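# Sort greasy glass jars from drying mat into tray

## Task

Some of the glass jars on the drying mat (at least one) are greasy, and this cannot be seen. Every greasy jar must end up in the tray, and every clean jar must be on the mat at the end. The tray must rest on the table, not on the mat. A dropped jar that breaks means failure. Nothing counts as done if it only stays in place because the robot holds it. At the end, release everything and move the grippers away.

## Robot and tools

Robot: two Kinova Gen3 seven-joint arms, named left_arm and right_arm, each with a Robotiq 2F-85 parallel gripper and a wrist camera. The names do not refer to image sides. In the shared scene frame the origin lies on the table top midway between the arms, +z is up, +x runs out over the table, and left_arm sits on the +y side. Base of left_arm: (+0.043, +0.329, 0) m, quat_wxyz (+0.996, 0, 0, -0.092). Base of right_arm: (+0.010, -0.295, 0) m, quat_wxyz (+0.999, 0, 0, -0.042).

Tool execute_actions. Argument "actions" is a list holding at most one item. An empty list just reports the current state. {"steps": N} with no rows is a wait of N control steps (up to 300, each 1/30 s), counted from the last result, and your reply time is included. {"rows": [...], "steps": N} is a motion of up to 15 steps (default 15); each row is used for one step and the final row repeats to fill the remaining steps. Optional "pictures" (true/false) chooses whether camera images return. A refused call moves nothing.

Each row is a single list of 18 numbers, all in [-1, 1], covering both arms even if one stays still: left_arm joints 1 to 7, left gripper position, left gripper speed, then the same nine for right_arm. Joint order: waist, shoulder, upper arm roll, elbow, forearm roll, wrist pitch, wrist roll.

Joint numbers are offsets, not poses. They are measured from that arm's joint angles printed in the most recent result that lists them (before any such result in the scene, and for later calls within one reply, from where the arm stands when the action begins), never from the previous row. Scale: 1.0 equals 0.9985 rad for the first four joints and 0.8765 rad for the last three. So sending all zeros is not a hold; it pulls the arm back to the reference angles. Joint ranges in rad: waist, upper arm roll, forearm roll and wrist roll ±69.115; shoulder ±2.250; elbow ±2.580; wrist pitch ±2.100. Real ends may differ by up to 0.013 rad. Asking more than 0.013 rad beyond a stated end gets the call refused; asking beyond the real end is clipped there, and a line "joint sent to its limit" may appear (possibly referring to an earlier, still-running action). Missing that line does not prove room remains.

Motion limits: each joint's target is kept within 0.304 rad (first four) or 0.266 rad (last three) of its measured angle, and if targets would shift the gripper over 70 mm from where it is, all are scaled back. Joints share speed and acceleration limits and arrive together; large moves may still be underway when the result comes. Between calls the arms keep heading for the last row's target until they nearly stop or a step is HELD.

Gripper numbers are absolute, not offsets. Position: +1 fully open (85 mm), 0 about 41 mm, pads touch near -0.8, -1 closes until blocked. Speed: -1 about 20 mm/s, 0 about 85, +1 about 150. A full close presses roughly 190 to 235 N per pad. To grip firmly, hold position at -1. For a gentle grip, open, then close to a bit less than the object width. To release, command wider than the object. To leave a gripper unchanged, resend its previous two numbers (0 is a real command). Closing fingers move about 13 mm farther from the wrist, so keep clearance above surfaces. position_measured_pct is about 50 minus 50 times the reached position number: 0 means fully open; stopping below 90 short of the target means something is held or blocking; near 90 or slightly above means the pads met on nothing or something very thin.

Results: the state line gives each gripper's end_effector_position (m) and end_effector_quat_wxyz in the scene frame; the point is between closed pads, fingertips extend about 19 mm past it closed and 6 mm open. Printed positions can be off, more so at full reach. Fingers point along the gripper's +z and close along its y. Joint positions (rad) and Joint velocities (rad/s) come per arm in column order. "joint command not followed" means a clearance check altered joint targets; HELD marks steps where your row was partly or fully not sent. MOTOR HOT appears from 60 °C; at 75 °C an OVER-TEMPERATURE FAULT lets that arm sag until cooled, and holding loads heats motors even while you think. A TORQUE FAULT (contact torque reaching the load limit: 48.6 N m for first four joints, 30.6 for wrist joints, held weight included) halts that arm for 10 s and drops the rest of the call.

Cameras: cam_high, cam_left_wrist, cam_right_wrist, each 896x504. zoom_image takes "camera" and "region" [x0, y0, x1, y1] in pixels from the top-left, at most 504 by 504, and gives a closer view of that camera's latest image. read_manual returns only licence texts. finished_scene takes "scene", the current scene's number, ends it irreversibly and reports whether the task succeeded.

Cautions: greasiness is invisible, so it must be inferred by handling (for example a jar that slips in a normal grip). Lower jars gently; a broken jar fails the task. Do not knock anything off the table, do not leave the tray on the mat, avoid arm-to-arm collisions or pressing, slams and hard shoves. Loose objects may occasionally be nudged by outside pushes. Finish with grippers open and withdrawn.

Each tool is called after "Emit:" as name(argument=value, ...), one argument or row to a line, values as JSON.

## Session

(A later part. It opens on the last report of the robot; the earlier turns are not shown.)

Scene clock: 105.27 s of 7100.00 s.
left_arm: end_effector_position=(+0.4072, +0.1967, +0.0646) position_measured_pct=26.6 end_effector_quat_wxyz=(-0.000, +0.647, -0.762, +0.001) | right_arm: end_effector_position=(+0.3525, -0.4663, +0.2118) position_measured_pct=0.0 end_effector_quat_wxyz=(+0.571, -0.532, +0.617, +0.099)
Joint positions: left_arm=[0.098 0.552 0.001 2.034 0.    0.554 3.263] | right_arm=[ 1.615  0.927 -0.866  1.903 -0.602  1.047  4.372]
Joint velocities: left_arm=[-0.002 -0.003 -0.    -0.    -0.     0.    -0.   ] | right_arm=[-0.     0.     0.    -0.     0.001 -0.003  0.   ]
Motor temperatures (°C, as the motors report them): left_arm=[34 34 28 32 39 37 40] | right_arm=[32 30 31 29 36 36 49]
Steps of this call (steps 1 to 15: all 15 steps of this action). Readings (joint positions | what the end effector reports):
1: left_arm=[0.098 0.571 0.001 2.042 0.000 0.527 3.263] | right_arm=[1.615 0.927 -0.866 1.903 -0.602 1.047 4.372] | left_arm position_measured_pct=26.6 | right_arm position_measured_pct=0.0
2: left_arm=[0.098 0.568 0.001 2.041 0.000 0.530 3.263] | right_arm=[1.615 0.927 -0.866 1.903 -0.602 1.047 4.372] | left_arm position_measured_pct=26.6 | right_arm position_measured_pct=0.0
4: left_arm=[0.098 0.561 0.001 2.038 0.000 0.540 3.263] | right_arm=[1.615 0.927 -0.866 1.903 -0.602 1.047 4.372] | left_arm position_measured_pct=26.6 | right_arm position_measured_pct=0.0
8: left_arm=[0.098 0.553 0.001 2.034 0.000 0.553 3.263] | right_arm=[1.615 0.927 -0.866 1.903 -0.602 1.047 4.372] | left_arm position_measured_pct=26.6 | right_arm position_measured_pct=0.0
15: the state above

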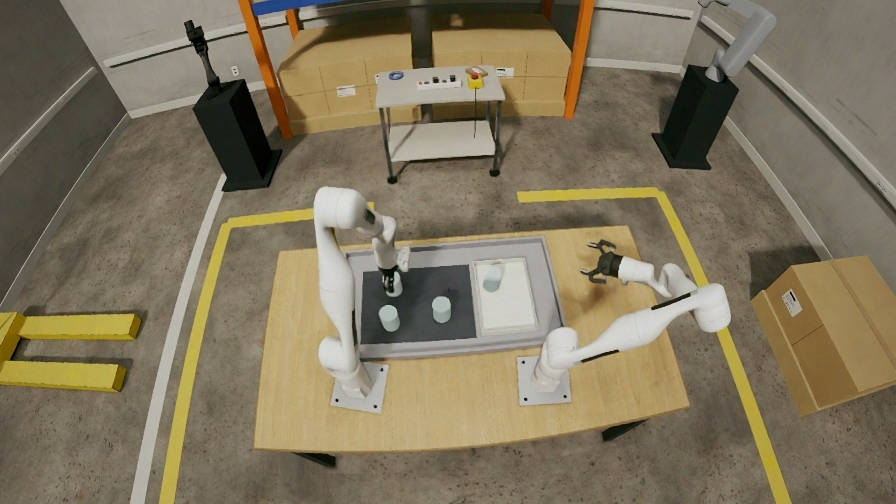

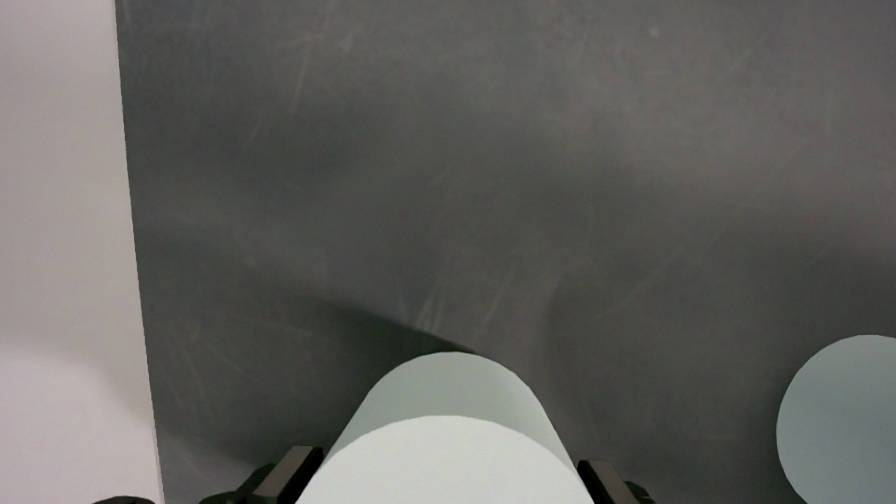

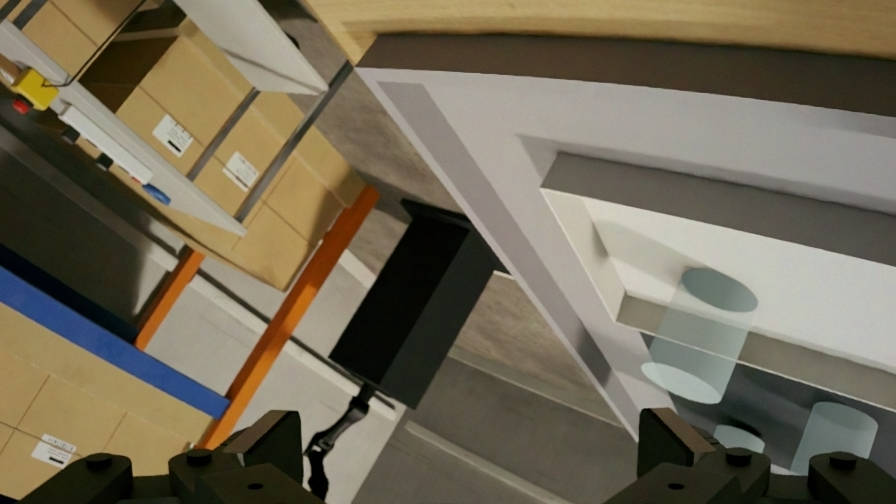

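Emit:
execute_actions(
  actions=[
    {"rows":[[0,0.005,0,0.002,0,-0.008,0,0.47,-1,0,0,0,0,0,0,0,1,0],[0,0.01,0,0.004,0,-0.016,0,0.47,-1,0,0,0,0,0,0,0,1,0],[0,0.015,0,0.006,0,-0.024,0,0.47,-1,0,0,0,0,0,0,0,1,0],[0,0.02,0,0.008,0,-0.032,0,0.47,-1,0,0,0,0,0,0,0,1,0]],"steps":12},
  ],
  pictures=false,
)

Emit:
execute_actions(
  actions=[
    {"rows":[[0,0,0,0,0,0,0,1,0,0,0,0,0,0,0,0,1,0]],"steps":8},
  ],
  pictures=false,
)

Emit:
execute_actions(
  actions=[
    {"rows":[[0,-0.156,0,-0.073,0,0.264,0,1,0,0,0,0,0,0,0,0,1,0]]},
  ],
  pictures=false,
)

Emit:
execute_actions(
  actions=[
    {"rows":[[0.109,-0.236,0,0.379,0,-0.166,0.124,1,0,0,0,0,0,0,0,0,1,0]]},
  ],
  pictures=false,
)

Emit:
execute_actions(
  actions=[
    {"steps":15},
  ],
)

Scene clock: 111.73 s of 7100.00 s.
left_arm: end_effector_position=(+0.4069, +0.1968, +0.0557) position_measured_pct=26.6 end_effector_quat_wxyz=(-0.000, +0.647, -0.762, +0.001) | right_arm: end_effector_position=(+0.3525, -0.4663, +0.2118) position_measured_pct=0.0 end_effector_quat_wxyz=(+0.571, -0.532, +0.617, +0.099)
Joint positions: left_arm=[0.098 0.572 0.001 2.042 0.    0.526 3.263] | right_arm=[ 1.615  0.927 -0.866  1.903 -0.602  1.047  4.372]
Joint velocities: left_arm=[-0.001  0.003  0.     0.    -0.    -0.    -0.001] | right_arm=[-0.     0.    -0.     0.     0.     0.     0.001]
Motor temperatures (°C, as the motors report them): left_arm=[34 34 28 32 39 37 40] | right_arm=[32 30 31 29 36 36 49]
Steps of this call (steps 1 to 15: the robot went on to your last target; steps 16 to 90: nothing new was sent; then 3.07 s passed at rest; steps 91 to 102: all 12 steps of this action). Readings (joint positions | what the end effector reports):
91: left_arm=[0.098 0.553 0.001 2.034 0.000 0.553 3.263] | right_arm=[1.615 0.927 -0.866 1.903 -0.602 1.047 4.372] | left_arm position_measured_pct=26.6 | right_arm position_measured_pct=0.0
92: left_arm=[0.098 0.557 0.001 2.036 0.000 0.549 3.263] | right_arm=[1.615 0.927 -0.866 1.903 -0.602 1.047 4.372] | left_arm position_measured_pct=26.6 | right_arm position_measured_pct=0.0
94: left_arm=[0.098 0.566 0.001 2.039 0.000 0.537 3.263] | right_arm=[1.615 0.927 -0.866 1.903 -0.602 1.047 4.372] | left_arm position_measured_pct=26.6 | right_arm position_measured_pct=0.0
98: left_arm=[0.098 0.571 0.001 2.042 0.000 0.526 3.263] | right_arm=[1.615 0.927 -0.866 1.903 -0.602 1.047 4.372] | left_arm position_measured_pct=26.6 | right_arm position_measured_pct=0.0
102: the state above

Scene clock: 112.00 s of 7100.00 s.
left_arm: end_effector_position=(+0.4069, +0.1967, +0.0558) position_measured_pct=10.7 end_effector_quat_wxyz=(-0.000, +0.647, -0.762, +0.001) | right_arm: end_effector_position=(+0.3525, -0.4663, +0.2118) position_measured_pct=0.0 end_effector_quat_wxyz=(+0.571, -0.532, +0.617, +0.099)
Joint positions: left_arm=[0.098 0.572 0.001 2.042 0.    0.526 3.263] | right_arm=[ 1.615  0.927 -0.866  1.903 -0.602  1.047  4.372]
Joint velocities: left_arm=[-0.     0.001  0.001  0.     0.     0.001 -0.   ] | right_arm=[ 0.     0.    -0.     0.    -0.001  0.001 -0.   ]
Motor temperatures (°C, as the motors report them): left_arm=[34 34 28 32 39 37 40] | right_arm=[32 30 31 29 36 36 49]
Steps of this call (steps 1 to 8: all 8 steps of this action). Readings (joint positions | what the end effector reports):
1: left_arm=[0.098 0.572 0.001 2.042 0.000 0.526 3.263] | right_arm=[1.615 0.927 -0.866 1.903 -0.602 1.047 4.372] | left_arm position_measured_pct=26.6 | right_arm position_measured_pct=0.0
2: left_arm=[0.098 0.572 0.001 2.042 0.000 0.526 3.263] | right_arm=[1.615 0.927 -0.866 1.903 -0.602 1.047 4.372] | left_arm position_measured_pct=26.2 | right_arm position_measured_pct=0.0
4: left_arm=[0.098 0.571 0.001 2.042 0.000 0.526 3.263] | right_arm=[1.615 0.927 -0.866 1.903 -0.602 1.047 4.372] | left_arm position_measured_pct=21.8 | right_arm position_measured_pct=0.0
8: the state above

Scene clock: 112.50 s of 7100.00 s.
left_arm: end_effector_position=(+0.4055, +0.1972, +0.1288) position_measured_pct=0.0 end_effector_quat_wxyz=(+0.001, +0.647, -0.762, -0.001) | right_arm: end_effector_position=(+0.3525, -0.4663, +0.2118) position_measured_pct=0.0 end_effector_quat_wxyz=(+0.571, -0.532, +0.617, +0.099)
Joint positions: left_arm=[0.098 0.418 0.001 1.969 0.    0.757 3.263] | right_arm=[ 1.615  0.927 -0.866  1.903 -0.602  1.047  4.372]
Joint velocities: left_arm=[-0.001 -0.024  0.001 -0.002 -0.     0.001  0.001] | right_arm=[ 0.     0.     0.    -0.     0.001 -0.001 -0.001]
Motor temperatures (°C, as the motors report them): left_arm=[34 34 28 32 39 37 40] | right_arm=[32 30 31 29 36 36 49]
Steps of this call (steps 1 to 15: all 15 steps of this action). Readings (joint positions | what the end effector reports):
1: left_arm=[0.098 0.570 0.001 2.042 0.000 0.527 3.263] | right_arm=[1.615 0.927 -0.866 1.903 -0.602 1.047 4.372] | left_arm position_measured_pct=7.5 | right_arm position_measured_pct=0.0
2: left_arm=[0.098 0.564 0.001 2.040 0.000 0.535 3.263] | right_arm=[1.615 0.927 -0.866 1.903 -0.602 1.047 4.372] | left_arm position_measured_pct=4.8 | right_arm position_measured_pct=0.0
4: left_arm=[0.098 0.534 0.001 2.027 0.000 0.574 3.263] | right_arm=[1.615 0.927 -0.866 1.903 -0.602 1.047 4.372] | left_arm position_measured_pct=1.2 | right_arm position_measured_pct=0.0
8: left_arm=[0.098 0.444 0.001 1.983 0.000 0.712 3.263] | right_arm=[1.615 0.927 -0.866 1.903 -0.602 1.047 4.372] | left_arm position_measured_pct=0.0 | right_arm position_measured_pct=0.0
15: the state above

Scene clock: 113.00 s of 7100.00 s.
left_arm: end_effector_position=(+0.2773, +0.2066, +0.1296) position_measured_pct=0.0 end_effector_quat_wxyz=(+0.001, +0.648, -0.762, -0.001) | right_arm: end_effector_position=(+0.3525, -0.4663, +0.2118) position_measured_pct=0.0 end_effector_quat_wxyz=(+0.571, -0.532, +0.617, +0.099)
Joint positions: left_arm=[0.2   0.198 0.001 2.328 0.    0.62  3.367] | right_arm=[ 1.615  0.927 -0.866  1.903 -0.602  1.047  4.372]
Joint velocities: left_arm=[ 0.099 -0.21   0.     0.438 -0.    -0.147  0.113] | right_arm=[ 0.    -0.    -0.    -0.001  0.    -0.     0.   ]
Motor temperatures (°C, as the motors report them): left_arm=[34 34 28 32 39 37 40] | right_arm=[32 30 31 29 36 36 49]
Steps of this call (steps 1 to 15: all 15 steps of this action). Readings (joint positions | what the end effector reports):
1: left_arm=[0.099 0.417 0.000 1.970 0.000 0.757 3.263] | right_arm=[1.615 0.927 -0.866 1.903 -0.602 1.047 4.372] | left_arm position_measured_pct=0.0 | right_arm position_measured_pct=0.0
2: left_arm=[0.101 0.411 0.000 1.976 -0.000 0.754 3.265] | right_arm=[1.615 0.927 -0.866 1.903 -0.602 1.047 4.372] | left_arm position_measured_pct=0.0 | right_arm position_measured_pct=0.0
4: left_arm=[0.112 0.387 -0.000 2.002 -0.000 0.741 3.274] | right_arm=[1.615 0.927 -0.866 1.903 -0.602 1.047 4.372] | left_arm position_measured_pct=0.0 | right_arm position_measured_pct=0.0
8: left_arm=[0.150 0.304 0.001 2.121 0.000 0.689 3.313] | right_arm=[1.615 0.927 -0.866 1.903 -0.602 1.047 4.372] | left_arm position_measured_pct=0.0 | right_arm position_measured_pct=0.0
15: the state above

Scene clock: 113.50 s of 7100.00 s.
left_arm: end_effector_position=(+0.2704, +0.2077, +0.1297) position_measured_pct=0.0 end_effector_quat_wxyz=(+0.000, +0.647, -0.762, -0.000) | right_arm: end_effector_position=(+0.3525, -0.4663, +0.2118) position_measured_pct=0.0 end_effector_quat_wxyz=(+0.571, -0.532, +0.617, +0.099)
Joint positions: left_arm=[0.207 0.183 0.001 2.348 0.    0.612 3.372] | right_arm=[ 1.615  0.927 -0.866  1.903 -0.602  1.047  4.372]
Joint velocities: left_arm=[-0.002 -0.     0.     0.    -0.    -0.001  0.001] | right_arm=[-0.    -0.    -0.     0.     0.001  0.     0.   ]
Motor temperatures (°C, as the motors report them): left_arm=[34 34 28 32 39 37 40] | right_arm=[32 30 31 29 36 36 49]
Steps of this call (steps 1 to 15: the robot went on to your last target). Readings (joint positions | what the end effector reports):
1: left_arm=[0.203 0.192 0.001 2.339 0.000 0.616 3.370] | right_arm=[1.615 0.927 -0.866 1.903 -0.602 1.047 4.372] | left_arm position_measured_pct=0.0 | right_arm position_measured_pct=0.0
2: left_arm=[0.204 0.189 0.001 2.345 0.000 0.614 3.371] | right_arm=[1.615 0.927 -0.866 1.903 -0.602 1.047 4.372] | left_arm position_measured_pct=0.0 | right_arm position_measured_pct=0.0
4: left_arm=[0.205 0.187 0.001 2.347 0.000 0.612 3.372] | right_arm=[1.615 0.927 -0.866 1.903 -0.602 1.047 4.372] | left_arm position_measured_pct=0.0 | right_arm position_measured_pct=0.0
8: left_arm=[0.206 0.184 0.001 2.348 0.000 0.612 3.372] | right_arm=[1.615 0.927 -0.866 1.903 -0.602 1.047 4.372] | left_arm position_measured_pct=0.0 | right_arm position_measured_pct=0.0
15: the state above

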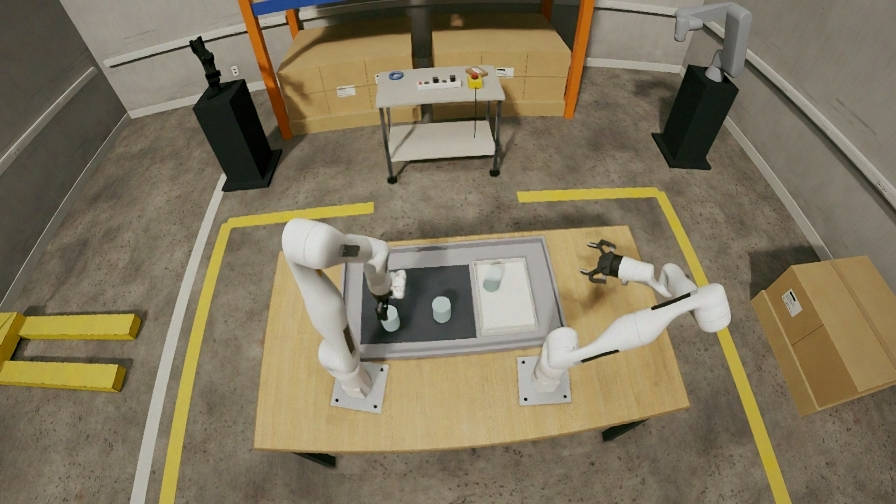

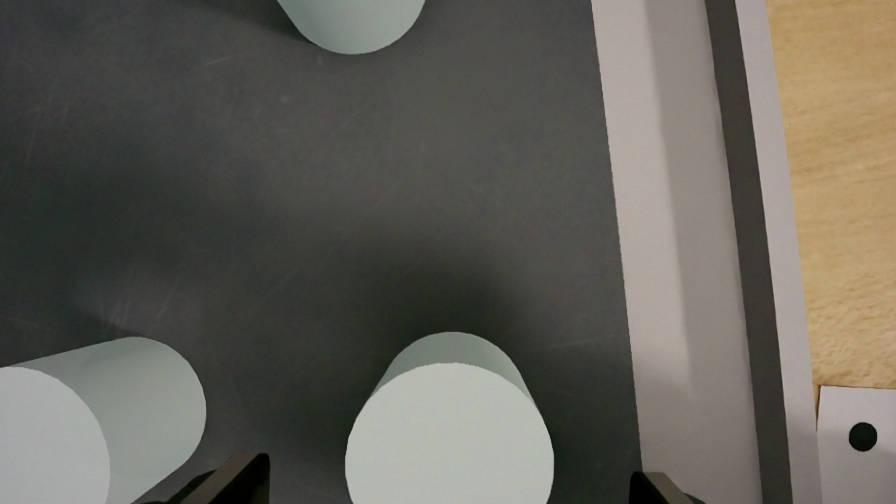

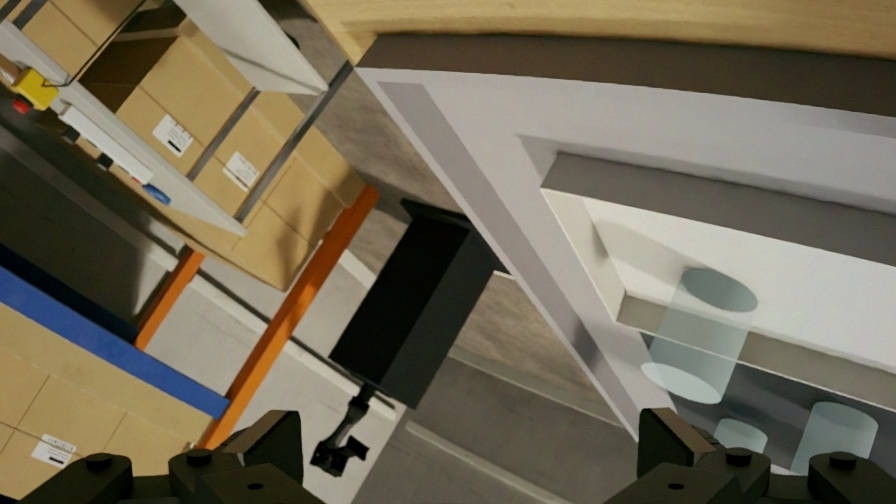

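Emit:
execute_actions(
  actions=[
    {"rows":[[-0.015,0.11,0,0.061,0,-0.195,0,1,0,0,0,0,0,0,0,0,1,0]],"steps":12},
  ],
  pictures=false,
)

Emit:
execute_actions(
  actions=[
    {"rows":[[0,0.129,0,0.044,0,-0.195,0,1,0,0,0,0,0,0,0,0,1,0]]},
  ],
  pictures=false,
)

Emit:
execute_actions(
  actions=[
    {"rows":[[0,0,0,0,0,0,0,0.54,-0.3,0,0,0,0,0,0,0,1,0]]},
  ],
  pictures=false,
)

Emit:
execute_actions(
  actions=[
    {"rows":[[0,0,0,0,0,0,0,0.47,-1,0,0,0,0,0,0,0,1,0]],"steps":12},
  ],
)

Emit:
execute_actions(
  actions=[
    {"rows":[[0,-0.007,0,-0.002,0,0.01,0,0.47,-1,0,0,0,0,0,0,0,1,0],[0,-0.014,0,-0.004,0,0.02,0,0.47,-1,0,0,0,0,0,0,0,1,0],[0,-0.021,0,-0.006,0,0.031,0,0.47,-1,0,0,0,0,0,0,0,1,0],[0,-0.028,0,-0.008,0,0.041,0,0.47,-1,0,0,0,0,0,0,0,1,0],[0,-0.035,0,-0.01,0,0.051,0,0.47,-1,0,0,0,0,0,0,0,1,0]]},
  ],
)

Scene clock: 119.13 s of 7100.00 s.
left_arm: end_effector_position=(+0.2716, +0.2112, +0.0929) position_measured_pct=0.0 end_effector_quat_wxyz=(-0.001, +0.653, -0.757, +0.001) | right_arm: end_effector_position=(+0.3525, -0.4663, +0.2118) position_measured_pct=0.0 end_effector_quat_wxyz=(+0.571, -0.532, +0.617, +0.099)
Joint positions: left_arm=[0.192 0.289 0.001 2.408 0.    0.441 3.372] | right_arm=[ 1.615  0.927 -0.866  1.903 -0.602  1.047  4.372]
Joint velocities: left_arm=[-0.005  0.03   0.     0.005  0.    -0.003 -0.001] | right_arm=[ 0.    -0.    -0.     0.001 -0.     0.    -0.   ]
Motor temperatures (°C, as the motors report them): left_arm=[34 34 28 32 39 37 40] | right_arm=[32 30 31 29 36 36 49]
Steps of this call (steps 1 to 15: the robot went on to your last target; steps 16 to 90: nothing new was sent; then 2.23 s passed at rest; steps 91 to 102: all 12 steps of this action). Readings (joint positions | what the end effector reports):
91: left_arm=[0.207 0.184 0.001 2.348 0.000 0.610 3.372] | right_arm=[1.615 0.927 -0.866 1.903 -0.602 1.047 4.372] | left_arm position_measured_pct=0.0 | right_arm position_measured_pct=0.0
92: left_arm=[0.206 0.191 0.001 2.351 0.000 0.602 3.372] | right_arm=[1.615 0.927 -0.866 1.903 -0.602 1.047 4.372] | left_arm position_measured_pct=0.0 | right_arm position_measured_pct=0.0
94: left_arm=[0.202 0.222 0.001 2.366 0.000 0.561 3.372] | right_arm=[1.615 0.927 -0.866 1.903 -0.602 1.047 4.372] | left_arm position_measured_pct=0.0 | right_arm position_measured_pct=0.0
98: left_arm=[0.193 0.284 0.000 2.404 0.000 0.453 3.372] | right_arm=[1.615 0.927 -0.866 1.903 -0.602 1.047 4.372] | left_arm position_measured_pct=0.0 | right_arm position_measured_pct=0.0
102: the state above

Scene clock: 119.63 s of 7100.00 s.
left_arm: end_effector_position=(+0.2715, +0.2113, +0.0557) position_measured_pct=0.0 end_effector_quat_wxyz=(-0.001, +0.653, -0.757, +0.002) | right_arm: end_effector_position=(+0.3525, -0.4663, +0.2118) position_measured_pct=0.0 end_effector_quat_wxyz=(+0.571, -0.532, +0.617, +0.099)
Joint positions: left_arm=[0.192 0.416 0.001 2.452 0.    0.27  3.372] | right_arm=[ 1.615  0.927 -0.866  1.903 -0.602  1.047  4.372]
Joint velocities: left_arm=[-0.001  0.018 -0.001  0.002  0.    -0.001 -0.   ] | right_arm=[-0.     0.     0.     0.001 -0.001 -0.     0.   ]
Motor temperatures (°C, as the motors report them): left_arm=[34 34 28 32 39 37 40] | right_arm=[32 30 31 29 36 36 49]
Steps of this call (steps 1 to 15: all 15 steps of this action). Readings (joint positions | what the end effector reports):
1: left_arm=[0.192 0.292 0.001 2.409 0.000 0.440 3.372] | right_arm=[1.615 0.927 -0.866 1.903 -0.602 1.047 4.372] | left_arm position_measured_pct=0.0 | right_arm position_measured_pct=0.0
2: left_arm=[0.192 0.300 0.001 2.411 0.000 0.433 3.372] | right_arm=[1.615 0.927 -0.866 1.903 -0.602 1.047 4.372] | left_arm position_measured_pct=0.0 | right_arm position_measured_pct=0.0
4: left_arm=[0.192 0.331 0.001 2.420 0.000 0.396 3.372] | right_arm=[1.615 0.927 -0.866 1.903 -0.602 1.047 4.372] | left_arm position_measured_pct=0.0 | right_arm position_measured_pct=0.0
8: left_arm=[0.192 0.404 0.001 2.448 0.000 0.288 3.372] | right_arm=[1.615 0.927 -0.866 1.903 -0.602 1.047 4.372] | left_arm position_measured_pct=0.0 | right_arm position_measured_pct=0.0
15: the state above

Scene clock: 120.13 s of 7100.00 s.
left_arm: end_effector_position=(+0.2715, +0.2113, +0.0557) position_measured_pct=23.0 end_effector_quat_wxyz=(-0.001, +0.653, -0.757, +0.002) | right_arm: end_effector_position=(+0.3525, -0.4663, +0.2118) position_measured_pct=0.0 end_effector_quat_wxyz=(+0.571, -0.532, +0.617, +0.099)
Joint positions: left_arm=[0.192 0.416 0.001 2.452 0.    0.27  3.372] | right_arm=[ 1.615  0.927 -0.866  1.903 -0.602  1.047  4.372]
Joint velocities: left_arm=[-0.    -0.002 -0.     0.     0.    -0.     0.001] | right_arm=[-0.    -0.     0.     0.     0.001 -0.    -0.001]
Motor temperatures (°C, as the motors report them): left_arm=[34 34 28 32 39 37 40] | right_arm=[32 30 31 29 36 36 49]
Steps of this call (steps 1 to 15: all 15 steps of this action). Readings (joint positions | what the end effector reports):
1: left_arm=[0.192 0.416 0.001 2.452 0.000 0.270 3.372] | right_arm=[1.615 0.927 -0.866 1.903 -0.602 1.047 4.372] | left_arm position_measured_pct=0.0 | right_arm position_measured_pct=0.0
2: left_arm=[0.192 0.415 0.001 2.452 0.000 0.270 3.372] | right_arm=[1.615 0.927 -0.866 1.903 -0.602 1.047 4.372] | left_arm position_measured_pct=0.4 | right_arm position_measured_pct=0.0
4: left_arm=[0.192 0.416 0.001 2.452 0.000 0.270 3.372] | right_arm=[1.615 0.927 -0.866 1.903 -0.602 1.047 4.372] | left_arm position_measured_pct=3.6 | right_arm position_measured_pct=0.0
8: left_arm=[0.192 0.416 0.001 2.452 0.000 0.270 3.372] | right_arm=[1.615 0.927 -0.866 1.903 -0.602 1.047 4.372] | left_arm position_measured_pct=12.3 | right_arm position_measured_pct=0.0
15: the state above

Scene clock: 120.53 s of 7100.00 s.
left_arm: end_effector_position=(+0.2710, +0.2114, +0.0557) position_measured_pct=26.6 end_effector_quat_wxyz=(-0.000, +0.653, -0.757, +0.001) | right_arm: end_effector_position=(+0.3525, -0.4663, +0.2118) position_measured_pct=0.0 end_effector_quat_wxyz=(+0.571, -0.532, +0.617, +0.099)
Joint positions: left_arm=[0.193 0.416 0.001 2.453 0.    0.271 3.372] | right_arm=[ 1.615  0.927 -0.866  1.903 -0.602  1.047  4.372]
Joint velocities: left_arm=[-0.    -0.001 -0.001  0.     0.     0.002  0.001] | right_arm=[ 0.     0.    -0.     0.     0.     0.001 -0.   ]
Motor temperatures (°C, as the motors report them): left_arm=[34 34 28 32 39 37 40] | right_arm=[32 30 31 29 36 36 49]
Steps of this call (steps 1 to 12: all 12 steps of this action). Readings (joint positions | what the end effector reports):
1: left_arm=[0.192 0.416 0.001 2.452 0.000 0.270 3.372] | right_arm=[1.615 0.927 -0.866 1.903 -0.602 1.047 4.372] | left_arm position_measured_pct=23.0 | right_arm position_measured_pct=0.0
2: left_arm=[0.192 0.416 0.001 2.452 0.000 0.270 3.372] | right_arm=[1.615 0.927 -0.866 1.903 -0.602 1.047 4.372] | left_arm position_measured_pct=23.0 | right_arm position_measured_pct=0.0
4: left_arm=[0.192 0.416 0.001 2.452 0.000 0.270 3.372] | right_arm=[1.615 0.927 -0.866 1.903 -0.602 1.047 4.372] | left_arm position_measured_pct=24.2 | right_arm position_measured_pct=0.0
8: left_arm=[0.193 0.416 0.001 2.453 0.000 0.271 3.372] | right_arm=[1.615 0.927 -0.866 1.903 -0.602 1.047 4.372] | left_arm position_measured_pct=26.2 | right_arm position_measured_pct=0.0
12: the state above

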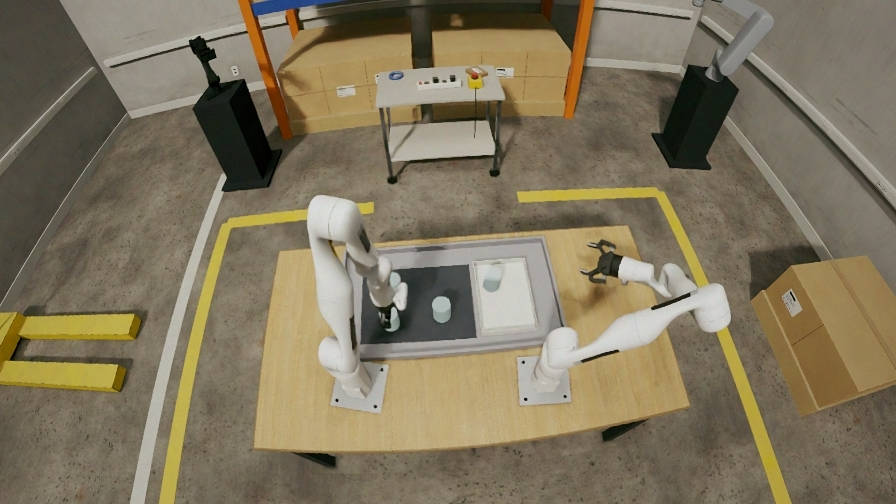

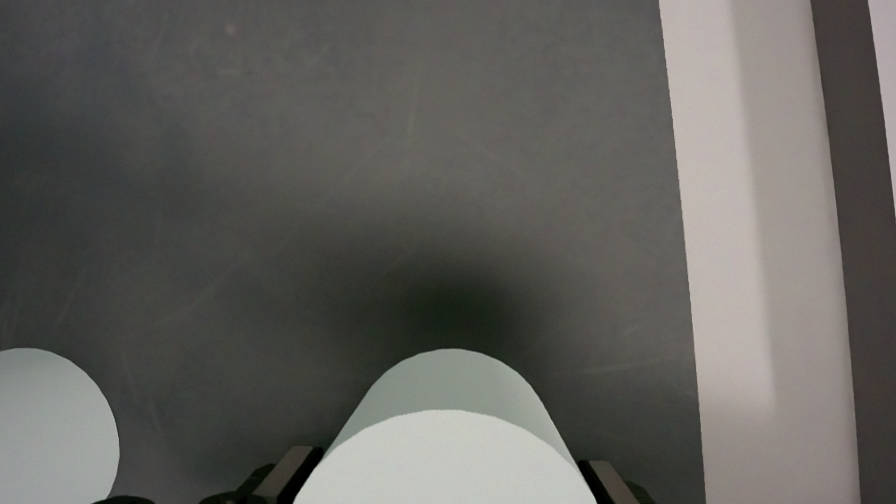

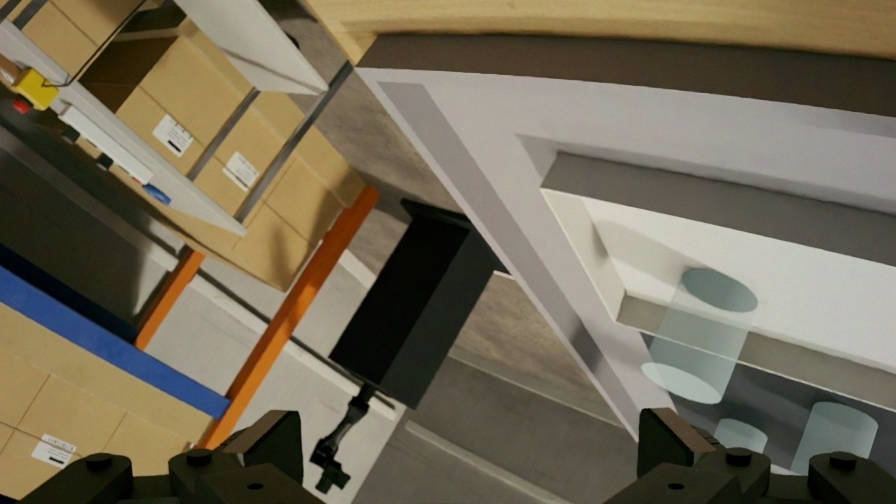

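Scene clock: 121.03 s of 7100.00 s.
left_arm: end_effector_position=(+0.2709, +0.2114, +0.0654) position_measured_pct=26.6 end_effector_quat_wxyz=(-0.000, +0.653, -0.757, +0.001) | right_arm: end_effector_position=(+0.3525, -0.4663, +0.2118) position_measured_pct=0.0 end_effector_quat_wxyz=(+0.571, -0.532, +0.617, +0.099)
Joint positions: left_arm=[0.193 0.381 0.001 2.443 0.    0.315 3.372] | right_arm=[ 1.615  0.927 -0.866  1.903 -0.602  1.047  4.372]
Joint velocities: left_arm=[ 0.001 -0.006 -0.002 -0.    -0.    -0.001  0.   ] | right_arm=[-0.     0.    -0.     0.    -0.001  0.     0.001]
Motor temperatures (°C, as the motors report them): left_arm=[34 34 28 32 39 37 40] | right_arm=[32 30 31 29 36 36 49]
Steps of this call (steps 1 to 15: all 15 steps of this action). Readings (joint positions | what the end effector reports):
1: left_arm=[0.193 0.414 0.001 2.453 0.000 0.272 3.372] | right_arm=[1.615 0.927 -0.866 1.903 -0.602 1.047 4.372] | left_arm position_measured_pct=26.6 | right_arm position_measured_pct=0.0
2: left_arm=[0.193 0.409 0.001 2.452 0.000 0.277 3.372] | right_arm=[1.615 0.927 -0.866 1.903 -0.602 1.047 4.372] | left_arm position_measured_pct=26.6 | right_arm position_measured_pct=0.0
4: left_arm=[0.193 0.398 0.001 2.448 0.000 0.292 3.372] | right_arm=[1.615 0.927 -0.866 1.903 -0.602 1.047 4.372] | left_arm position_measured_pct=26.6 | right_arm position_measured_pct=0.0
8: left_arm=[0.193 0.383 0.001 2.443 0.000 0.315 3.372] | right_arm=[1.615 0.927 -0.866 1.903 -0.602 1.047 4.372] | left_arm position_measured_pct=26.6 | right_arm position_measured_pct=0.0
15: the state above

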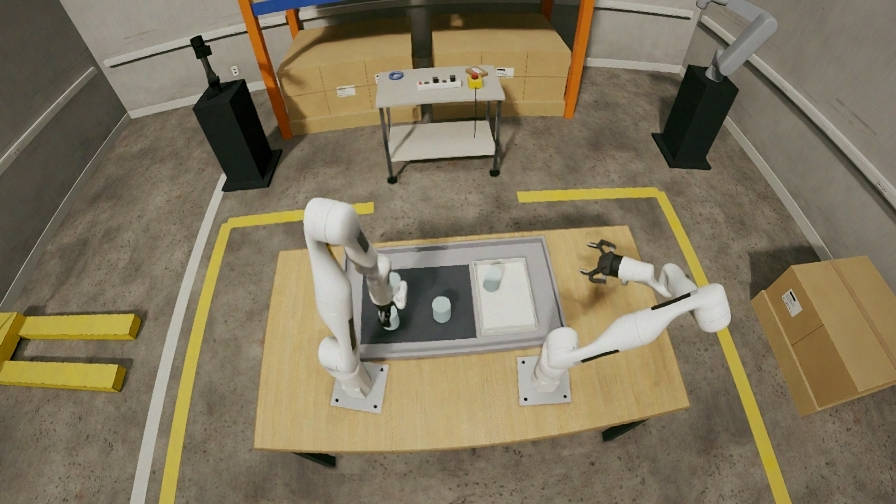

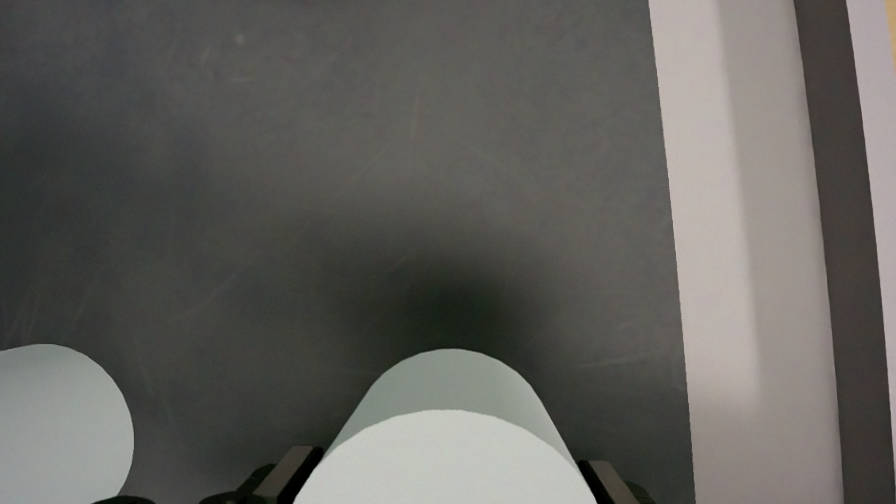

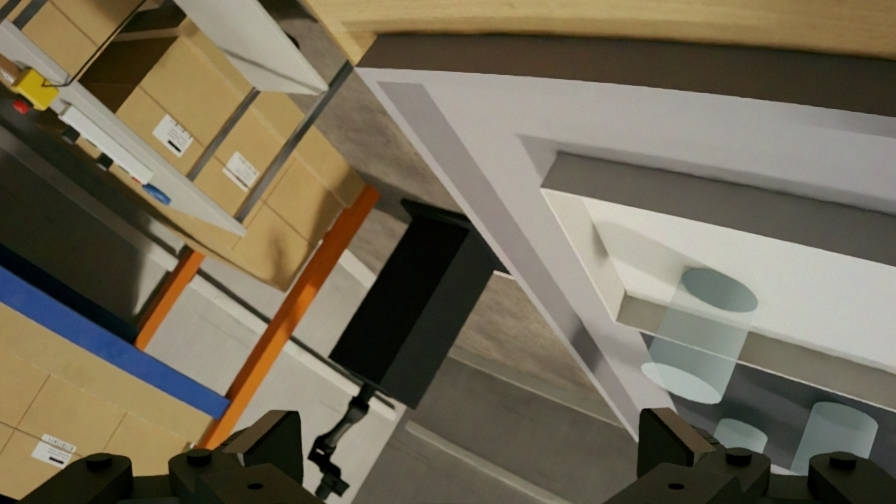

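Clean.

Emit:
execute_actions(
  actions=[
    {"rows":[[0,0.009,0,0.002,0,-0.013,0,0.47,-1,0,0,0,0,0,0,0,1,0],[0,0.018,0,0.005,0,-0.025,0,0.47,-1,0,0,0,0,0,0,0,1,0],[0,0.027,0,0.008,0,-0.038,0,0.47,-1,0,0,0,0,0,0,0,1,0],[0,0.035,0,0.01,0,-0.051,0,0.47,-1,0,0,0,0,0,0,0,1,0]],"steps":14},
  ],
  pictures=false,
)

Emit:
execute_actions(
  actions=[
    {"rows":[[0,0,0,0,0,0,0,1,0,0,0,0,0,0,0,0,1,0]],"steps":8},
  ],
  pictures=false,
)

Emit:
execute_actions(
  actions=[
    {"rows":[[0,-0.17,0,-0.06,0,0.262,0,1,0,0,0,0,0,0,0,0,1,0]],"steps":12},
  ],
  pictures=false,
)

Emit:
execute_actions(
  actions=[
    {"rows":[[0,-0.25,0,-0.25,0,0.3,0,1,0,0,0,0,0,0,0,0,1,0]]},
  ],
)

Scene clock: 128.97 s of 7100.00 s.
left_arm: end_effector_position=(+0.2711, +0.2114, +0.0557) position_measured_pct=26.6 end_effector_quat_wxyz=(-0.000, +0.653, -0.757, +0.001) | right_arm: end_effector_position=(+0.3525, -0.4663, +0.2118) position_measured_pct=0.0 end_effector_quat_wxyz=(+0.571, -0.532, +0.617, +0.099)
Joint positions: left_arm=[0.193 0.416 0.001 2.453 0.    0.271 3.372] | right_arm=[ 1.615  0.927 -0.866  1.903 -0.602  1.047  4.372]
Joint velocities: left_arm=[-0.     0.     0.001 -0.001  0.     0.002 -0.   ] | right_arm=[ 0.    -0.    -0.     0.    -0.001 -0.    -0.   ]
Motor temperatures (°C, as the motors report them): left_arm=[34 34 28 32 39 37 40] | right_arm=[32 30 31 29 36 36 49]
Steps of this call (steps 1 to 15: the robot went on to your last target; steps 16 to 90: nothing new was sent; then 4.47 s passed at rest; steps 91 to 104: all 14 steps of this action). Readings (joint positions | what the end effector reports):
91: left_arm=[0.193 0.383 0.001 2.443 0.000 0.314 3.372] | right_arm=[1.615 0.927 -0.866 1.903 -0.602 1.047 4.372] | left_arm position_measured_pct=26.6 | right_arm position_measured_pct=0.0
92: left_arm=[0.193 0.389 0.001 2.444 0.000 0.309 3.372] | right_arm=[1.615 0.927 -0.866 1.903 -0.602 1.047 4.372] | left_arm position_measured_pct=26.6 | right_arm position_measured_pct=0.0
94: left_arm=[0.193 0.404 0.001 2.449 0.000 0.291 3.372] | right_arm=[1.615 0.927 -0.866 1.903 -0.602 1.047 4.372] | left_arm position_measured_pct=26.6 | right_arm position_measured_pct=0.0
98: left_arm=[0.193 0.414 0.001 2.453 0.000 0.271 3.372] | right_arm=[1.615 0.927 -0.866 1.903 -0.602 1.047 4.372] | left_arm position_measured_pct=26.6 | right_arm position_measured_pct=0.0
104: the state above

Scene clock: 129.23 s of 7100.00 s.
left_arm: end_effector_position=(+0.2711, +0.2113, +0.0557) position_measured_pct=10.7 end_effector_quat_wxyz=(-0.000, +0.653, -0.757, +0.001) | right_arm: end_effector_position=(+0.3525, -0.4663, +0.2118) position_measured_pct=0.0 end_effector_quat_wxyz=(+0.571, -0.532, +0.617, +0.099)
Joint positions: left_arm=[0.193 0.416 0.001 2.453 0.    0.271 3.372] | right_arm=[ 1.615  0.927 -0.866  1.903 -0.602  1.047  4.372]
Joint velocities: left_arm=[ 0.002  0.     0.     0.    -0.    -0.002 -0.   ] | right_arm=[-0.    -0.     0.     0.001  0.001 -0.001  0.001]
Motor temperatures (°C, as the motors report them): left_arm=[34 34 28 32 39 37 40] | right_arm=[32 30 31 29 36 36 49]
Steps of this call (steps 1 to 8: all 8 steps of this action). Readings (joint positions | what the end effector reports):
1: left_arm=[0.193 0.416 0.001 2.453 0.000 0.271 3.372] | right_arm=[1.615 0.927 -0.866 1.903 -0.602 1.047 4.372] | left_arm position_measured_pct=26.6 | right_arm position_measured_pct=0.0
2: left_arm=[0.193 0.415 0.001 2.453 0.000 0.271 3.372] | right_arm=[1.615 0.927 -0.866 1.903 -0.602 1.047 4.372] | left_arm position_measured_pct=26.2 | right_arm position_measured_pct=0.0
4: left_arm=[0.193 0.416 0.001 2.453 0.000 0.271 3.372] | right_arm=[1.615 0.927 -0.866 1.903 -0.602 1.047 4.372] | left_arm position_measured_pct=21.8 | right_arm position_measured_pct=0.0
8: the state above

Scene clock: 129.63 s of 7100.00 s.
left_arm: end_effector_position=(+0.2691, +0.2121, +0.1042) position_measured_pct=0.0 end_effector_quat_wxyz=(+0.001, +0.653, -0.758, -0.002) | right_arm: end_effector_position=(+0.3525, -0.4663, +0.2118) position_measured_pct=0.0 end_effector_quat_wxyz=(+0.571, -0.532, +0.617, +0.099)
Joint positions: left_arm=[0.193 0.254 0.001 2.393 0.    0.499 3.372] | right_arm=[ 1.615  0.927 -0.866  1.903 -0.602  1.047  4.372]
Joint velocities: left_arm=[-0.001 -0.036 -0.001 -0.004 -0.     0.038 -0.   ] | right_arm=[ 0.     0.    -0.     0.     0.001  0.    -0.001]
Motor temperatures (°C, as the motors report them): left_arm=[34 34 28 32 39 37 40] | right_arm=[32 30 31 29 36 36 49]
Steps of this call (steps 1 to 12: all 12 steps of this action). Readings (joint positions | what the end effector reports):
1: left_arm=[0.193 0.414 0.001 2.452 0.000 0.272 3.372] | right_arm=[1.615 0.927 -0.866 1.903 -0.602 1.047 4.372] | left_arm position_measured_pct=7.5 | right_arm position_measured_pct=0.0
2: left_arm=[0.193 0.407 0.001 2.451 0.000 0.279 3.372] | right_arm=[1.615 0.927 -0.866 1.903 -0.602 1.047 4.372] | left_arm position_measured_pct=4.8 | right_arm position_measured_pct=0.0
4: left_arm=[0.192 0.376 0.001 2.441 0.000 0.315 3.372] | right_arm=[1.615 0.927 -0.866 1.903 -0.602 1.047 4.372] | left_arm position_measured_pct=1.2 | right_arm position_measured_pct=0.0
8: left_arm=[0.193 0.282 0.001 2.406 0.000 0.448 3.372] | right_arm=[1.615 0.927 -0.866 1.903 -0.602 1.047 4.372] | left_arm position_measured_pct=0.0 | right_arm position_measured_pct=0.0
12: the state above

Scene clock: 130.13 s of 7100.00 s.
left_arm: end_effector_position=(+0.3464, +0.1814, +0.2286) position_measured_pct=0.0 end_effector_quat_wxyz=(-0.052, +0.649, -0.753, +0.100) | right_arm: end_effector_position=(+0.3525, -0.4663, +0.2118) position_measured_pct=0.0 end_effector_quat_wxyz=(+0.571, -0.532, +0.617, +0.099)
Joint positions: left_arm=[0.193 0.011 0.001 2.144 0.    0.76  3.372] | right_arm=[ 1.615  0.927 -0.866  1.903 -0.602  1.047  4.372]
Joint velocities: left_arm=[-0.001 -0.035  0.001 -0.016 -0.001  0.04   0.001] | right_arm=[-0.    -0.     0.     0.001  0.     0.001 -0.   ]
Motor temperatures (°C, as the motors report them): left_arm=[34 34 28 32 39 37 40] | right_arm=[32 30 31 29 36 36 49]
Steps of this call (steps 1 to 15: all 15 steps of this action). Readings (joint positions | what the end effector reports):
1: left_arm=[0.193 0.251 0.001 2.392 0.000 0.501 3.372] | right_arm=[1.615 0.927 -0.866 1.903 -0.602 1.047 4.372] | left_arm position_measured_pct=0.0 | right_arm position_measured_pct=0.0
2: left_arm=[0.193 0.242 0.001 2.387 0.000 0.507 3.372] | right_arm=[1.615 0.927 -0.866 1.903 -0.602 1.047 4.372] | left_arm position_measured_pct=0.0 | right_arm position_measured_pct=0.0
4: left_arm=[0.193 0.212 0.001 2.361 0.000 0.536 3.372] | right_arm=[1.615 0.927 -0.866 1.903 -0.602 1.047 4.372] | left_arm position_measured_pct=0.0 | right_arm position_measured_pct=0.0
8: left_arm=[0.193 0.111 0.001 2.257 0.000 0.642 3.372] | right_arm=[1.615 0.927 -0.866 1.903 -0.602 1.047 4.372] | left_arm position_measured_pct=0.0 | right_arm position_measured_pct=0.0
15: the state above

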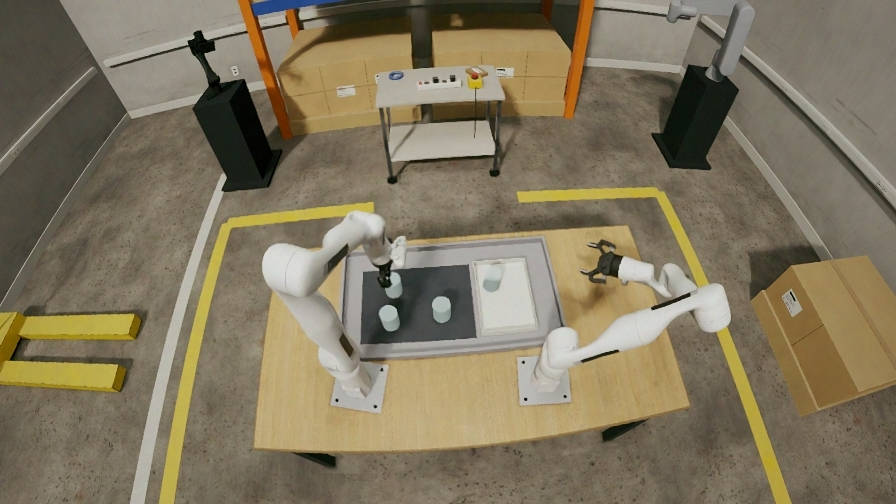

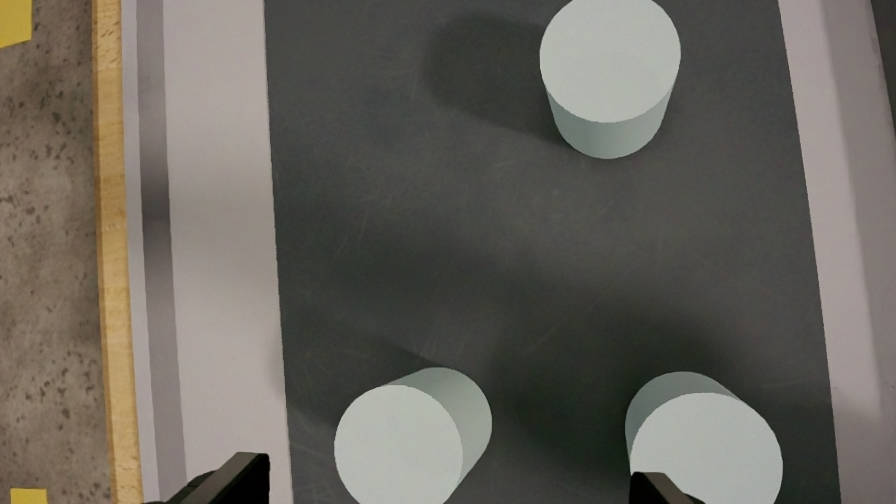

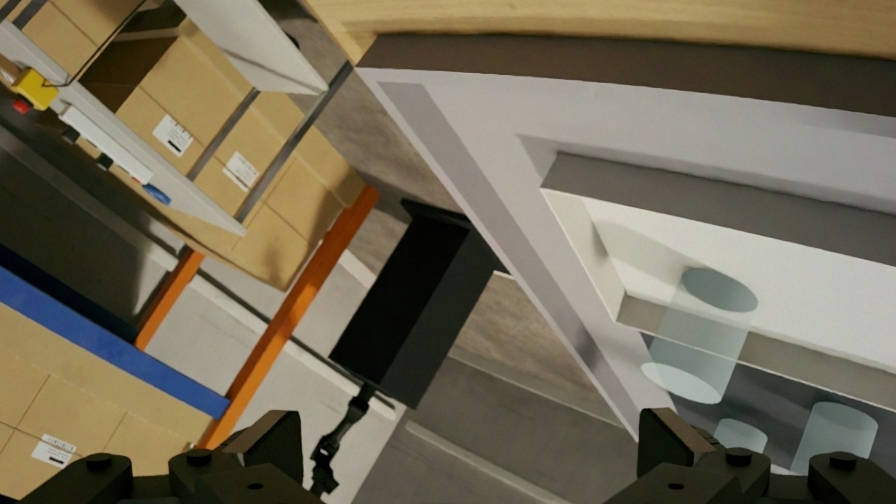

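Emit:
finished_scene(
  scene=1,
)

The scene is finished: the task was done.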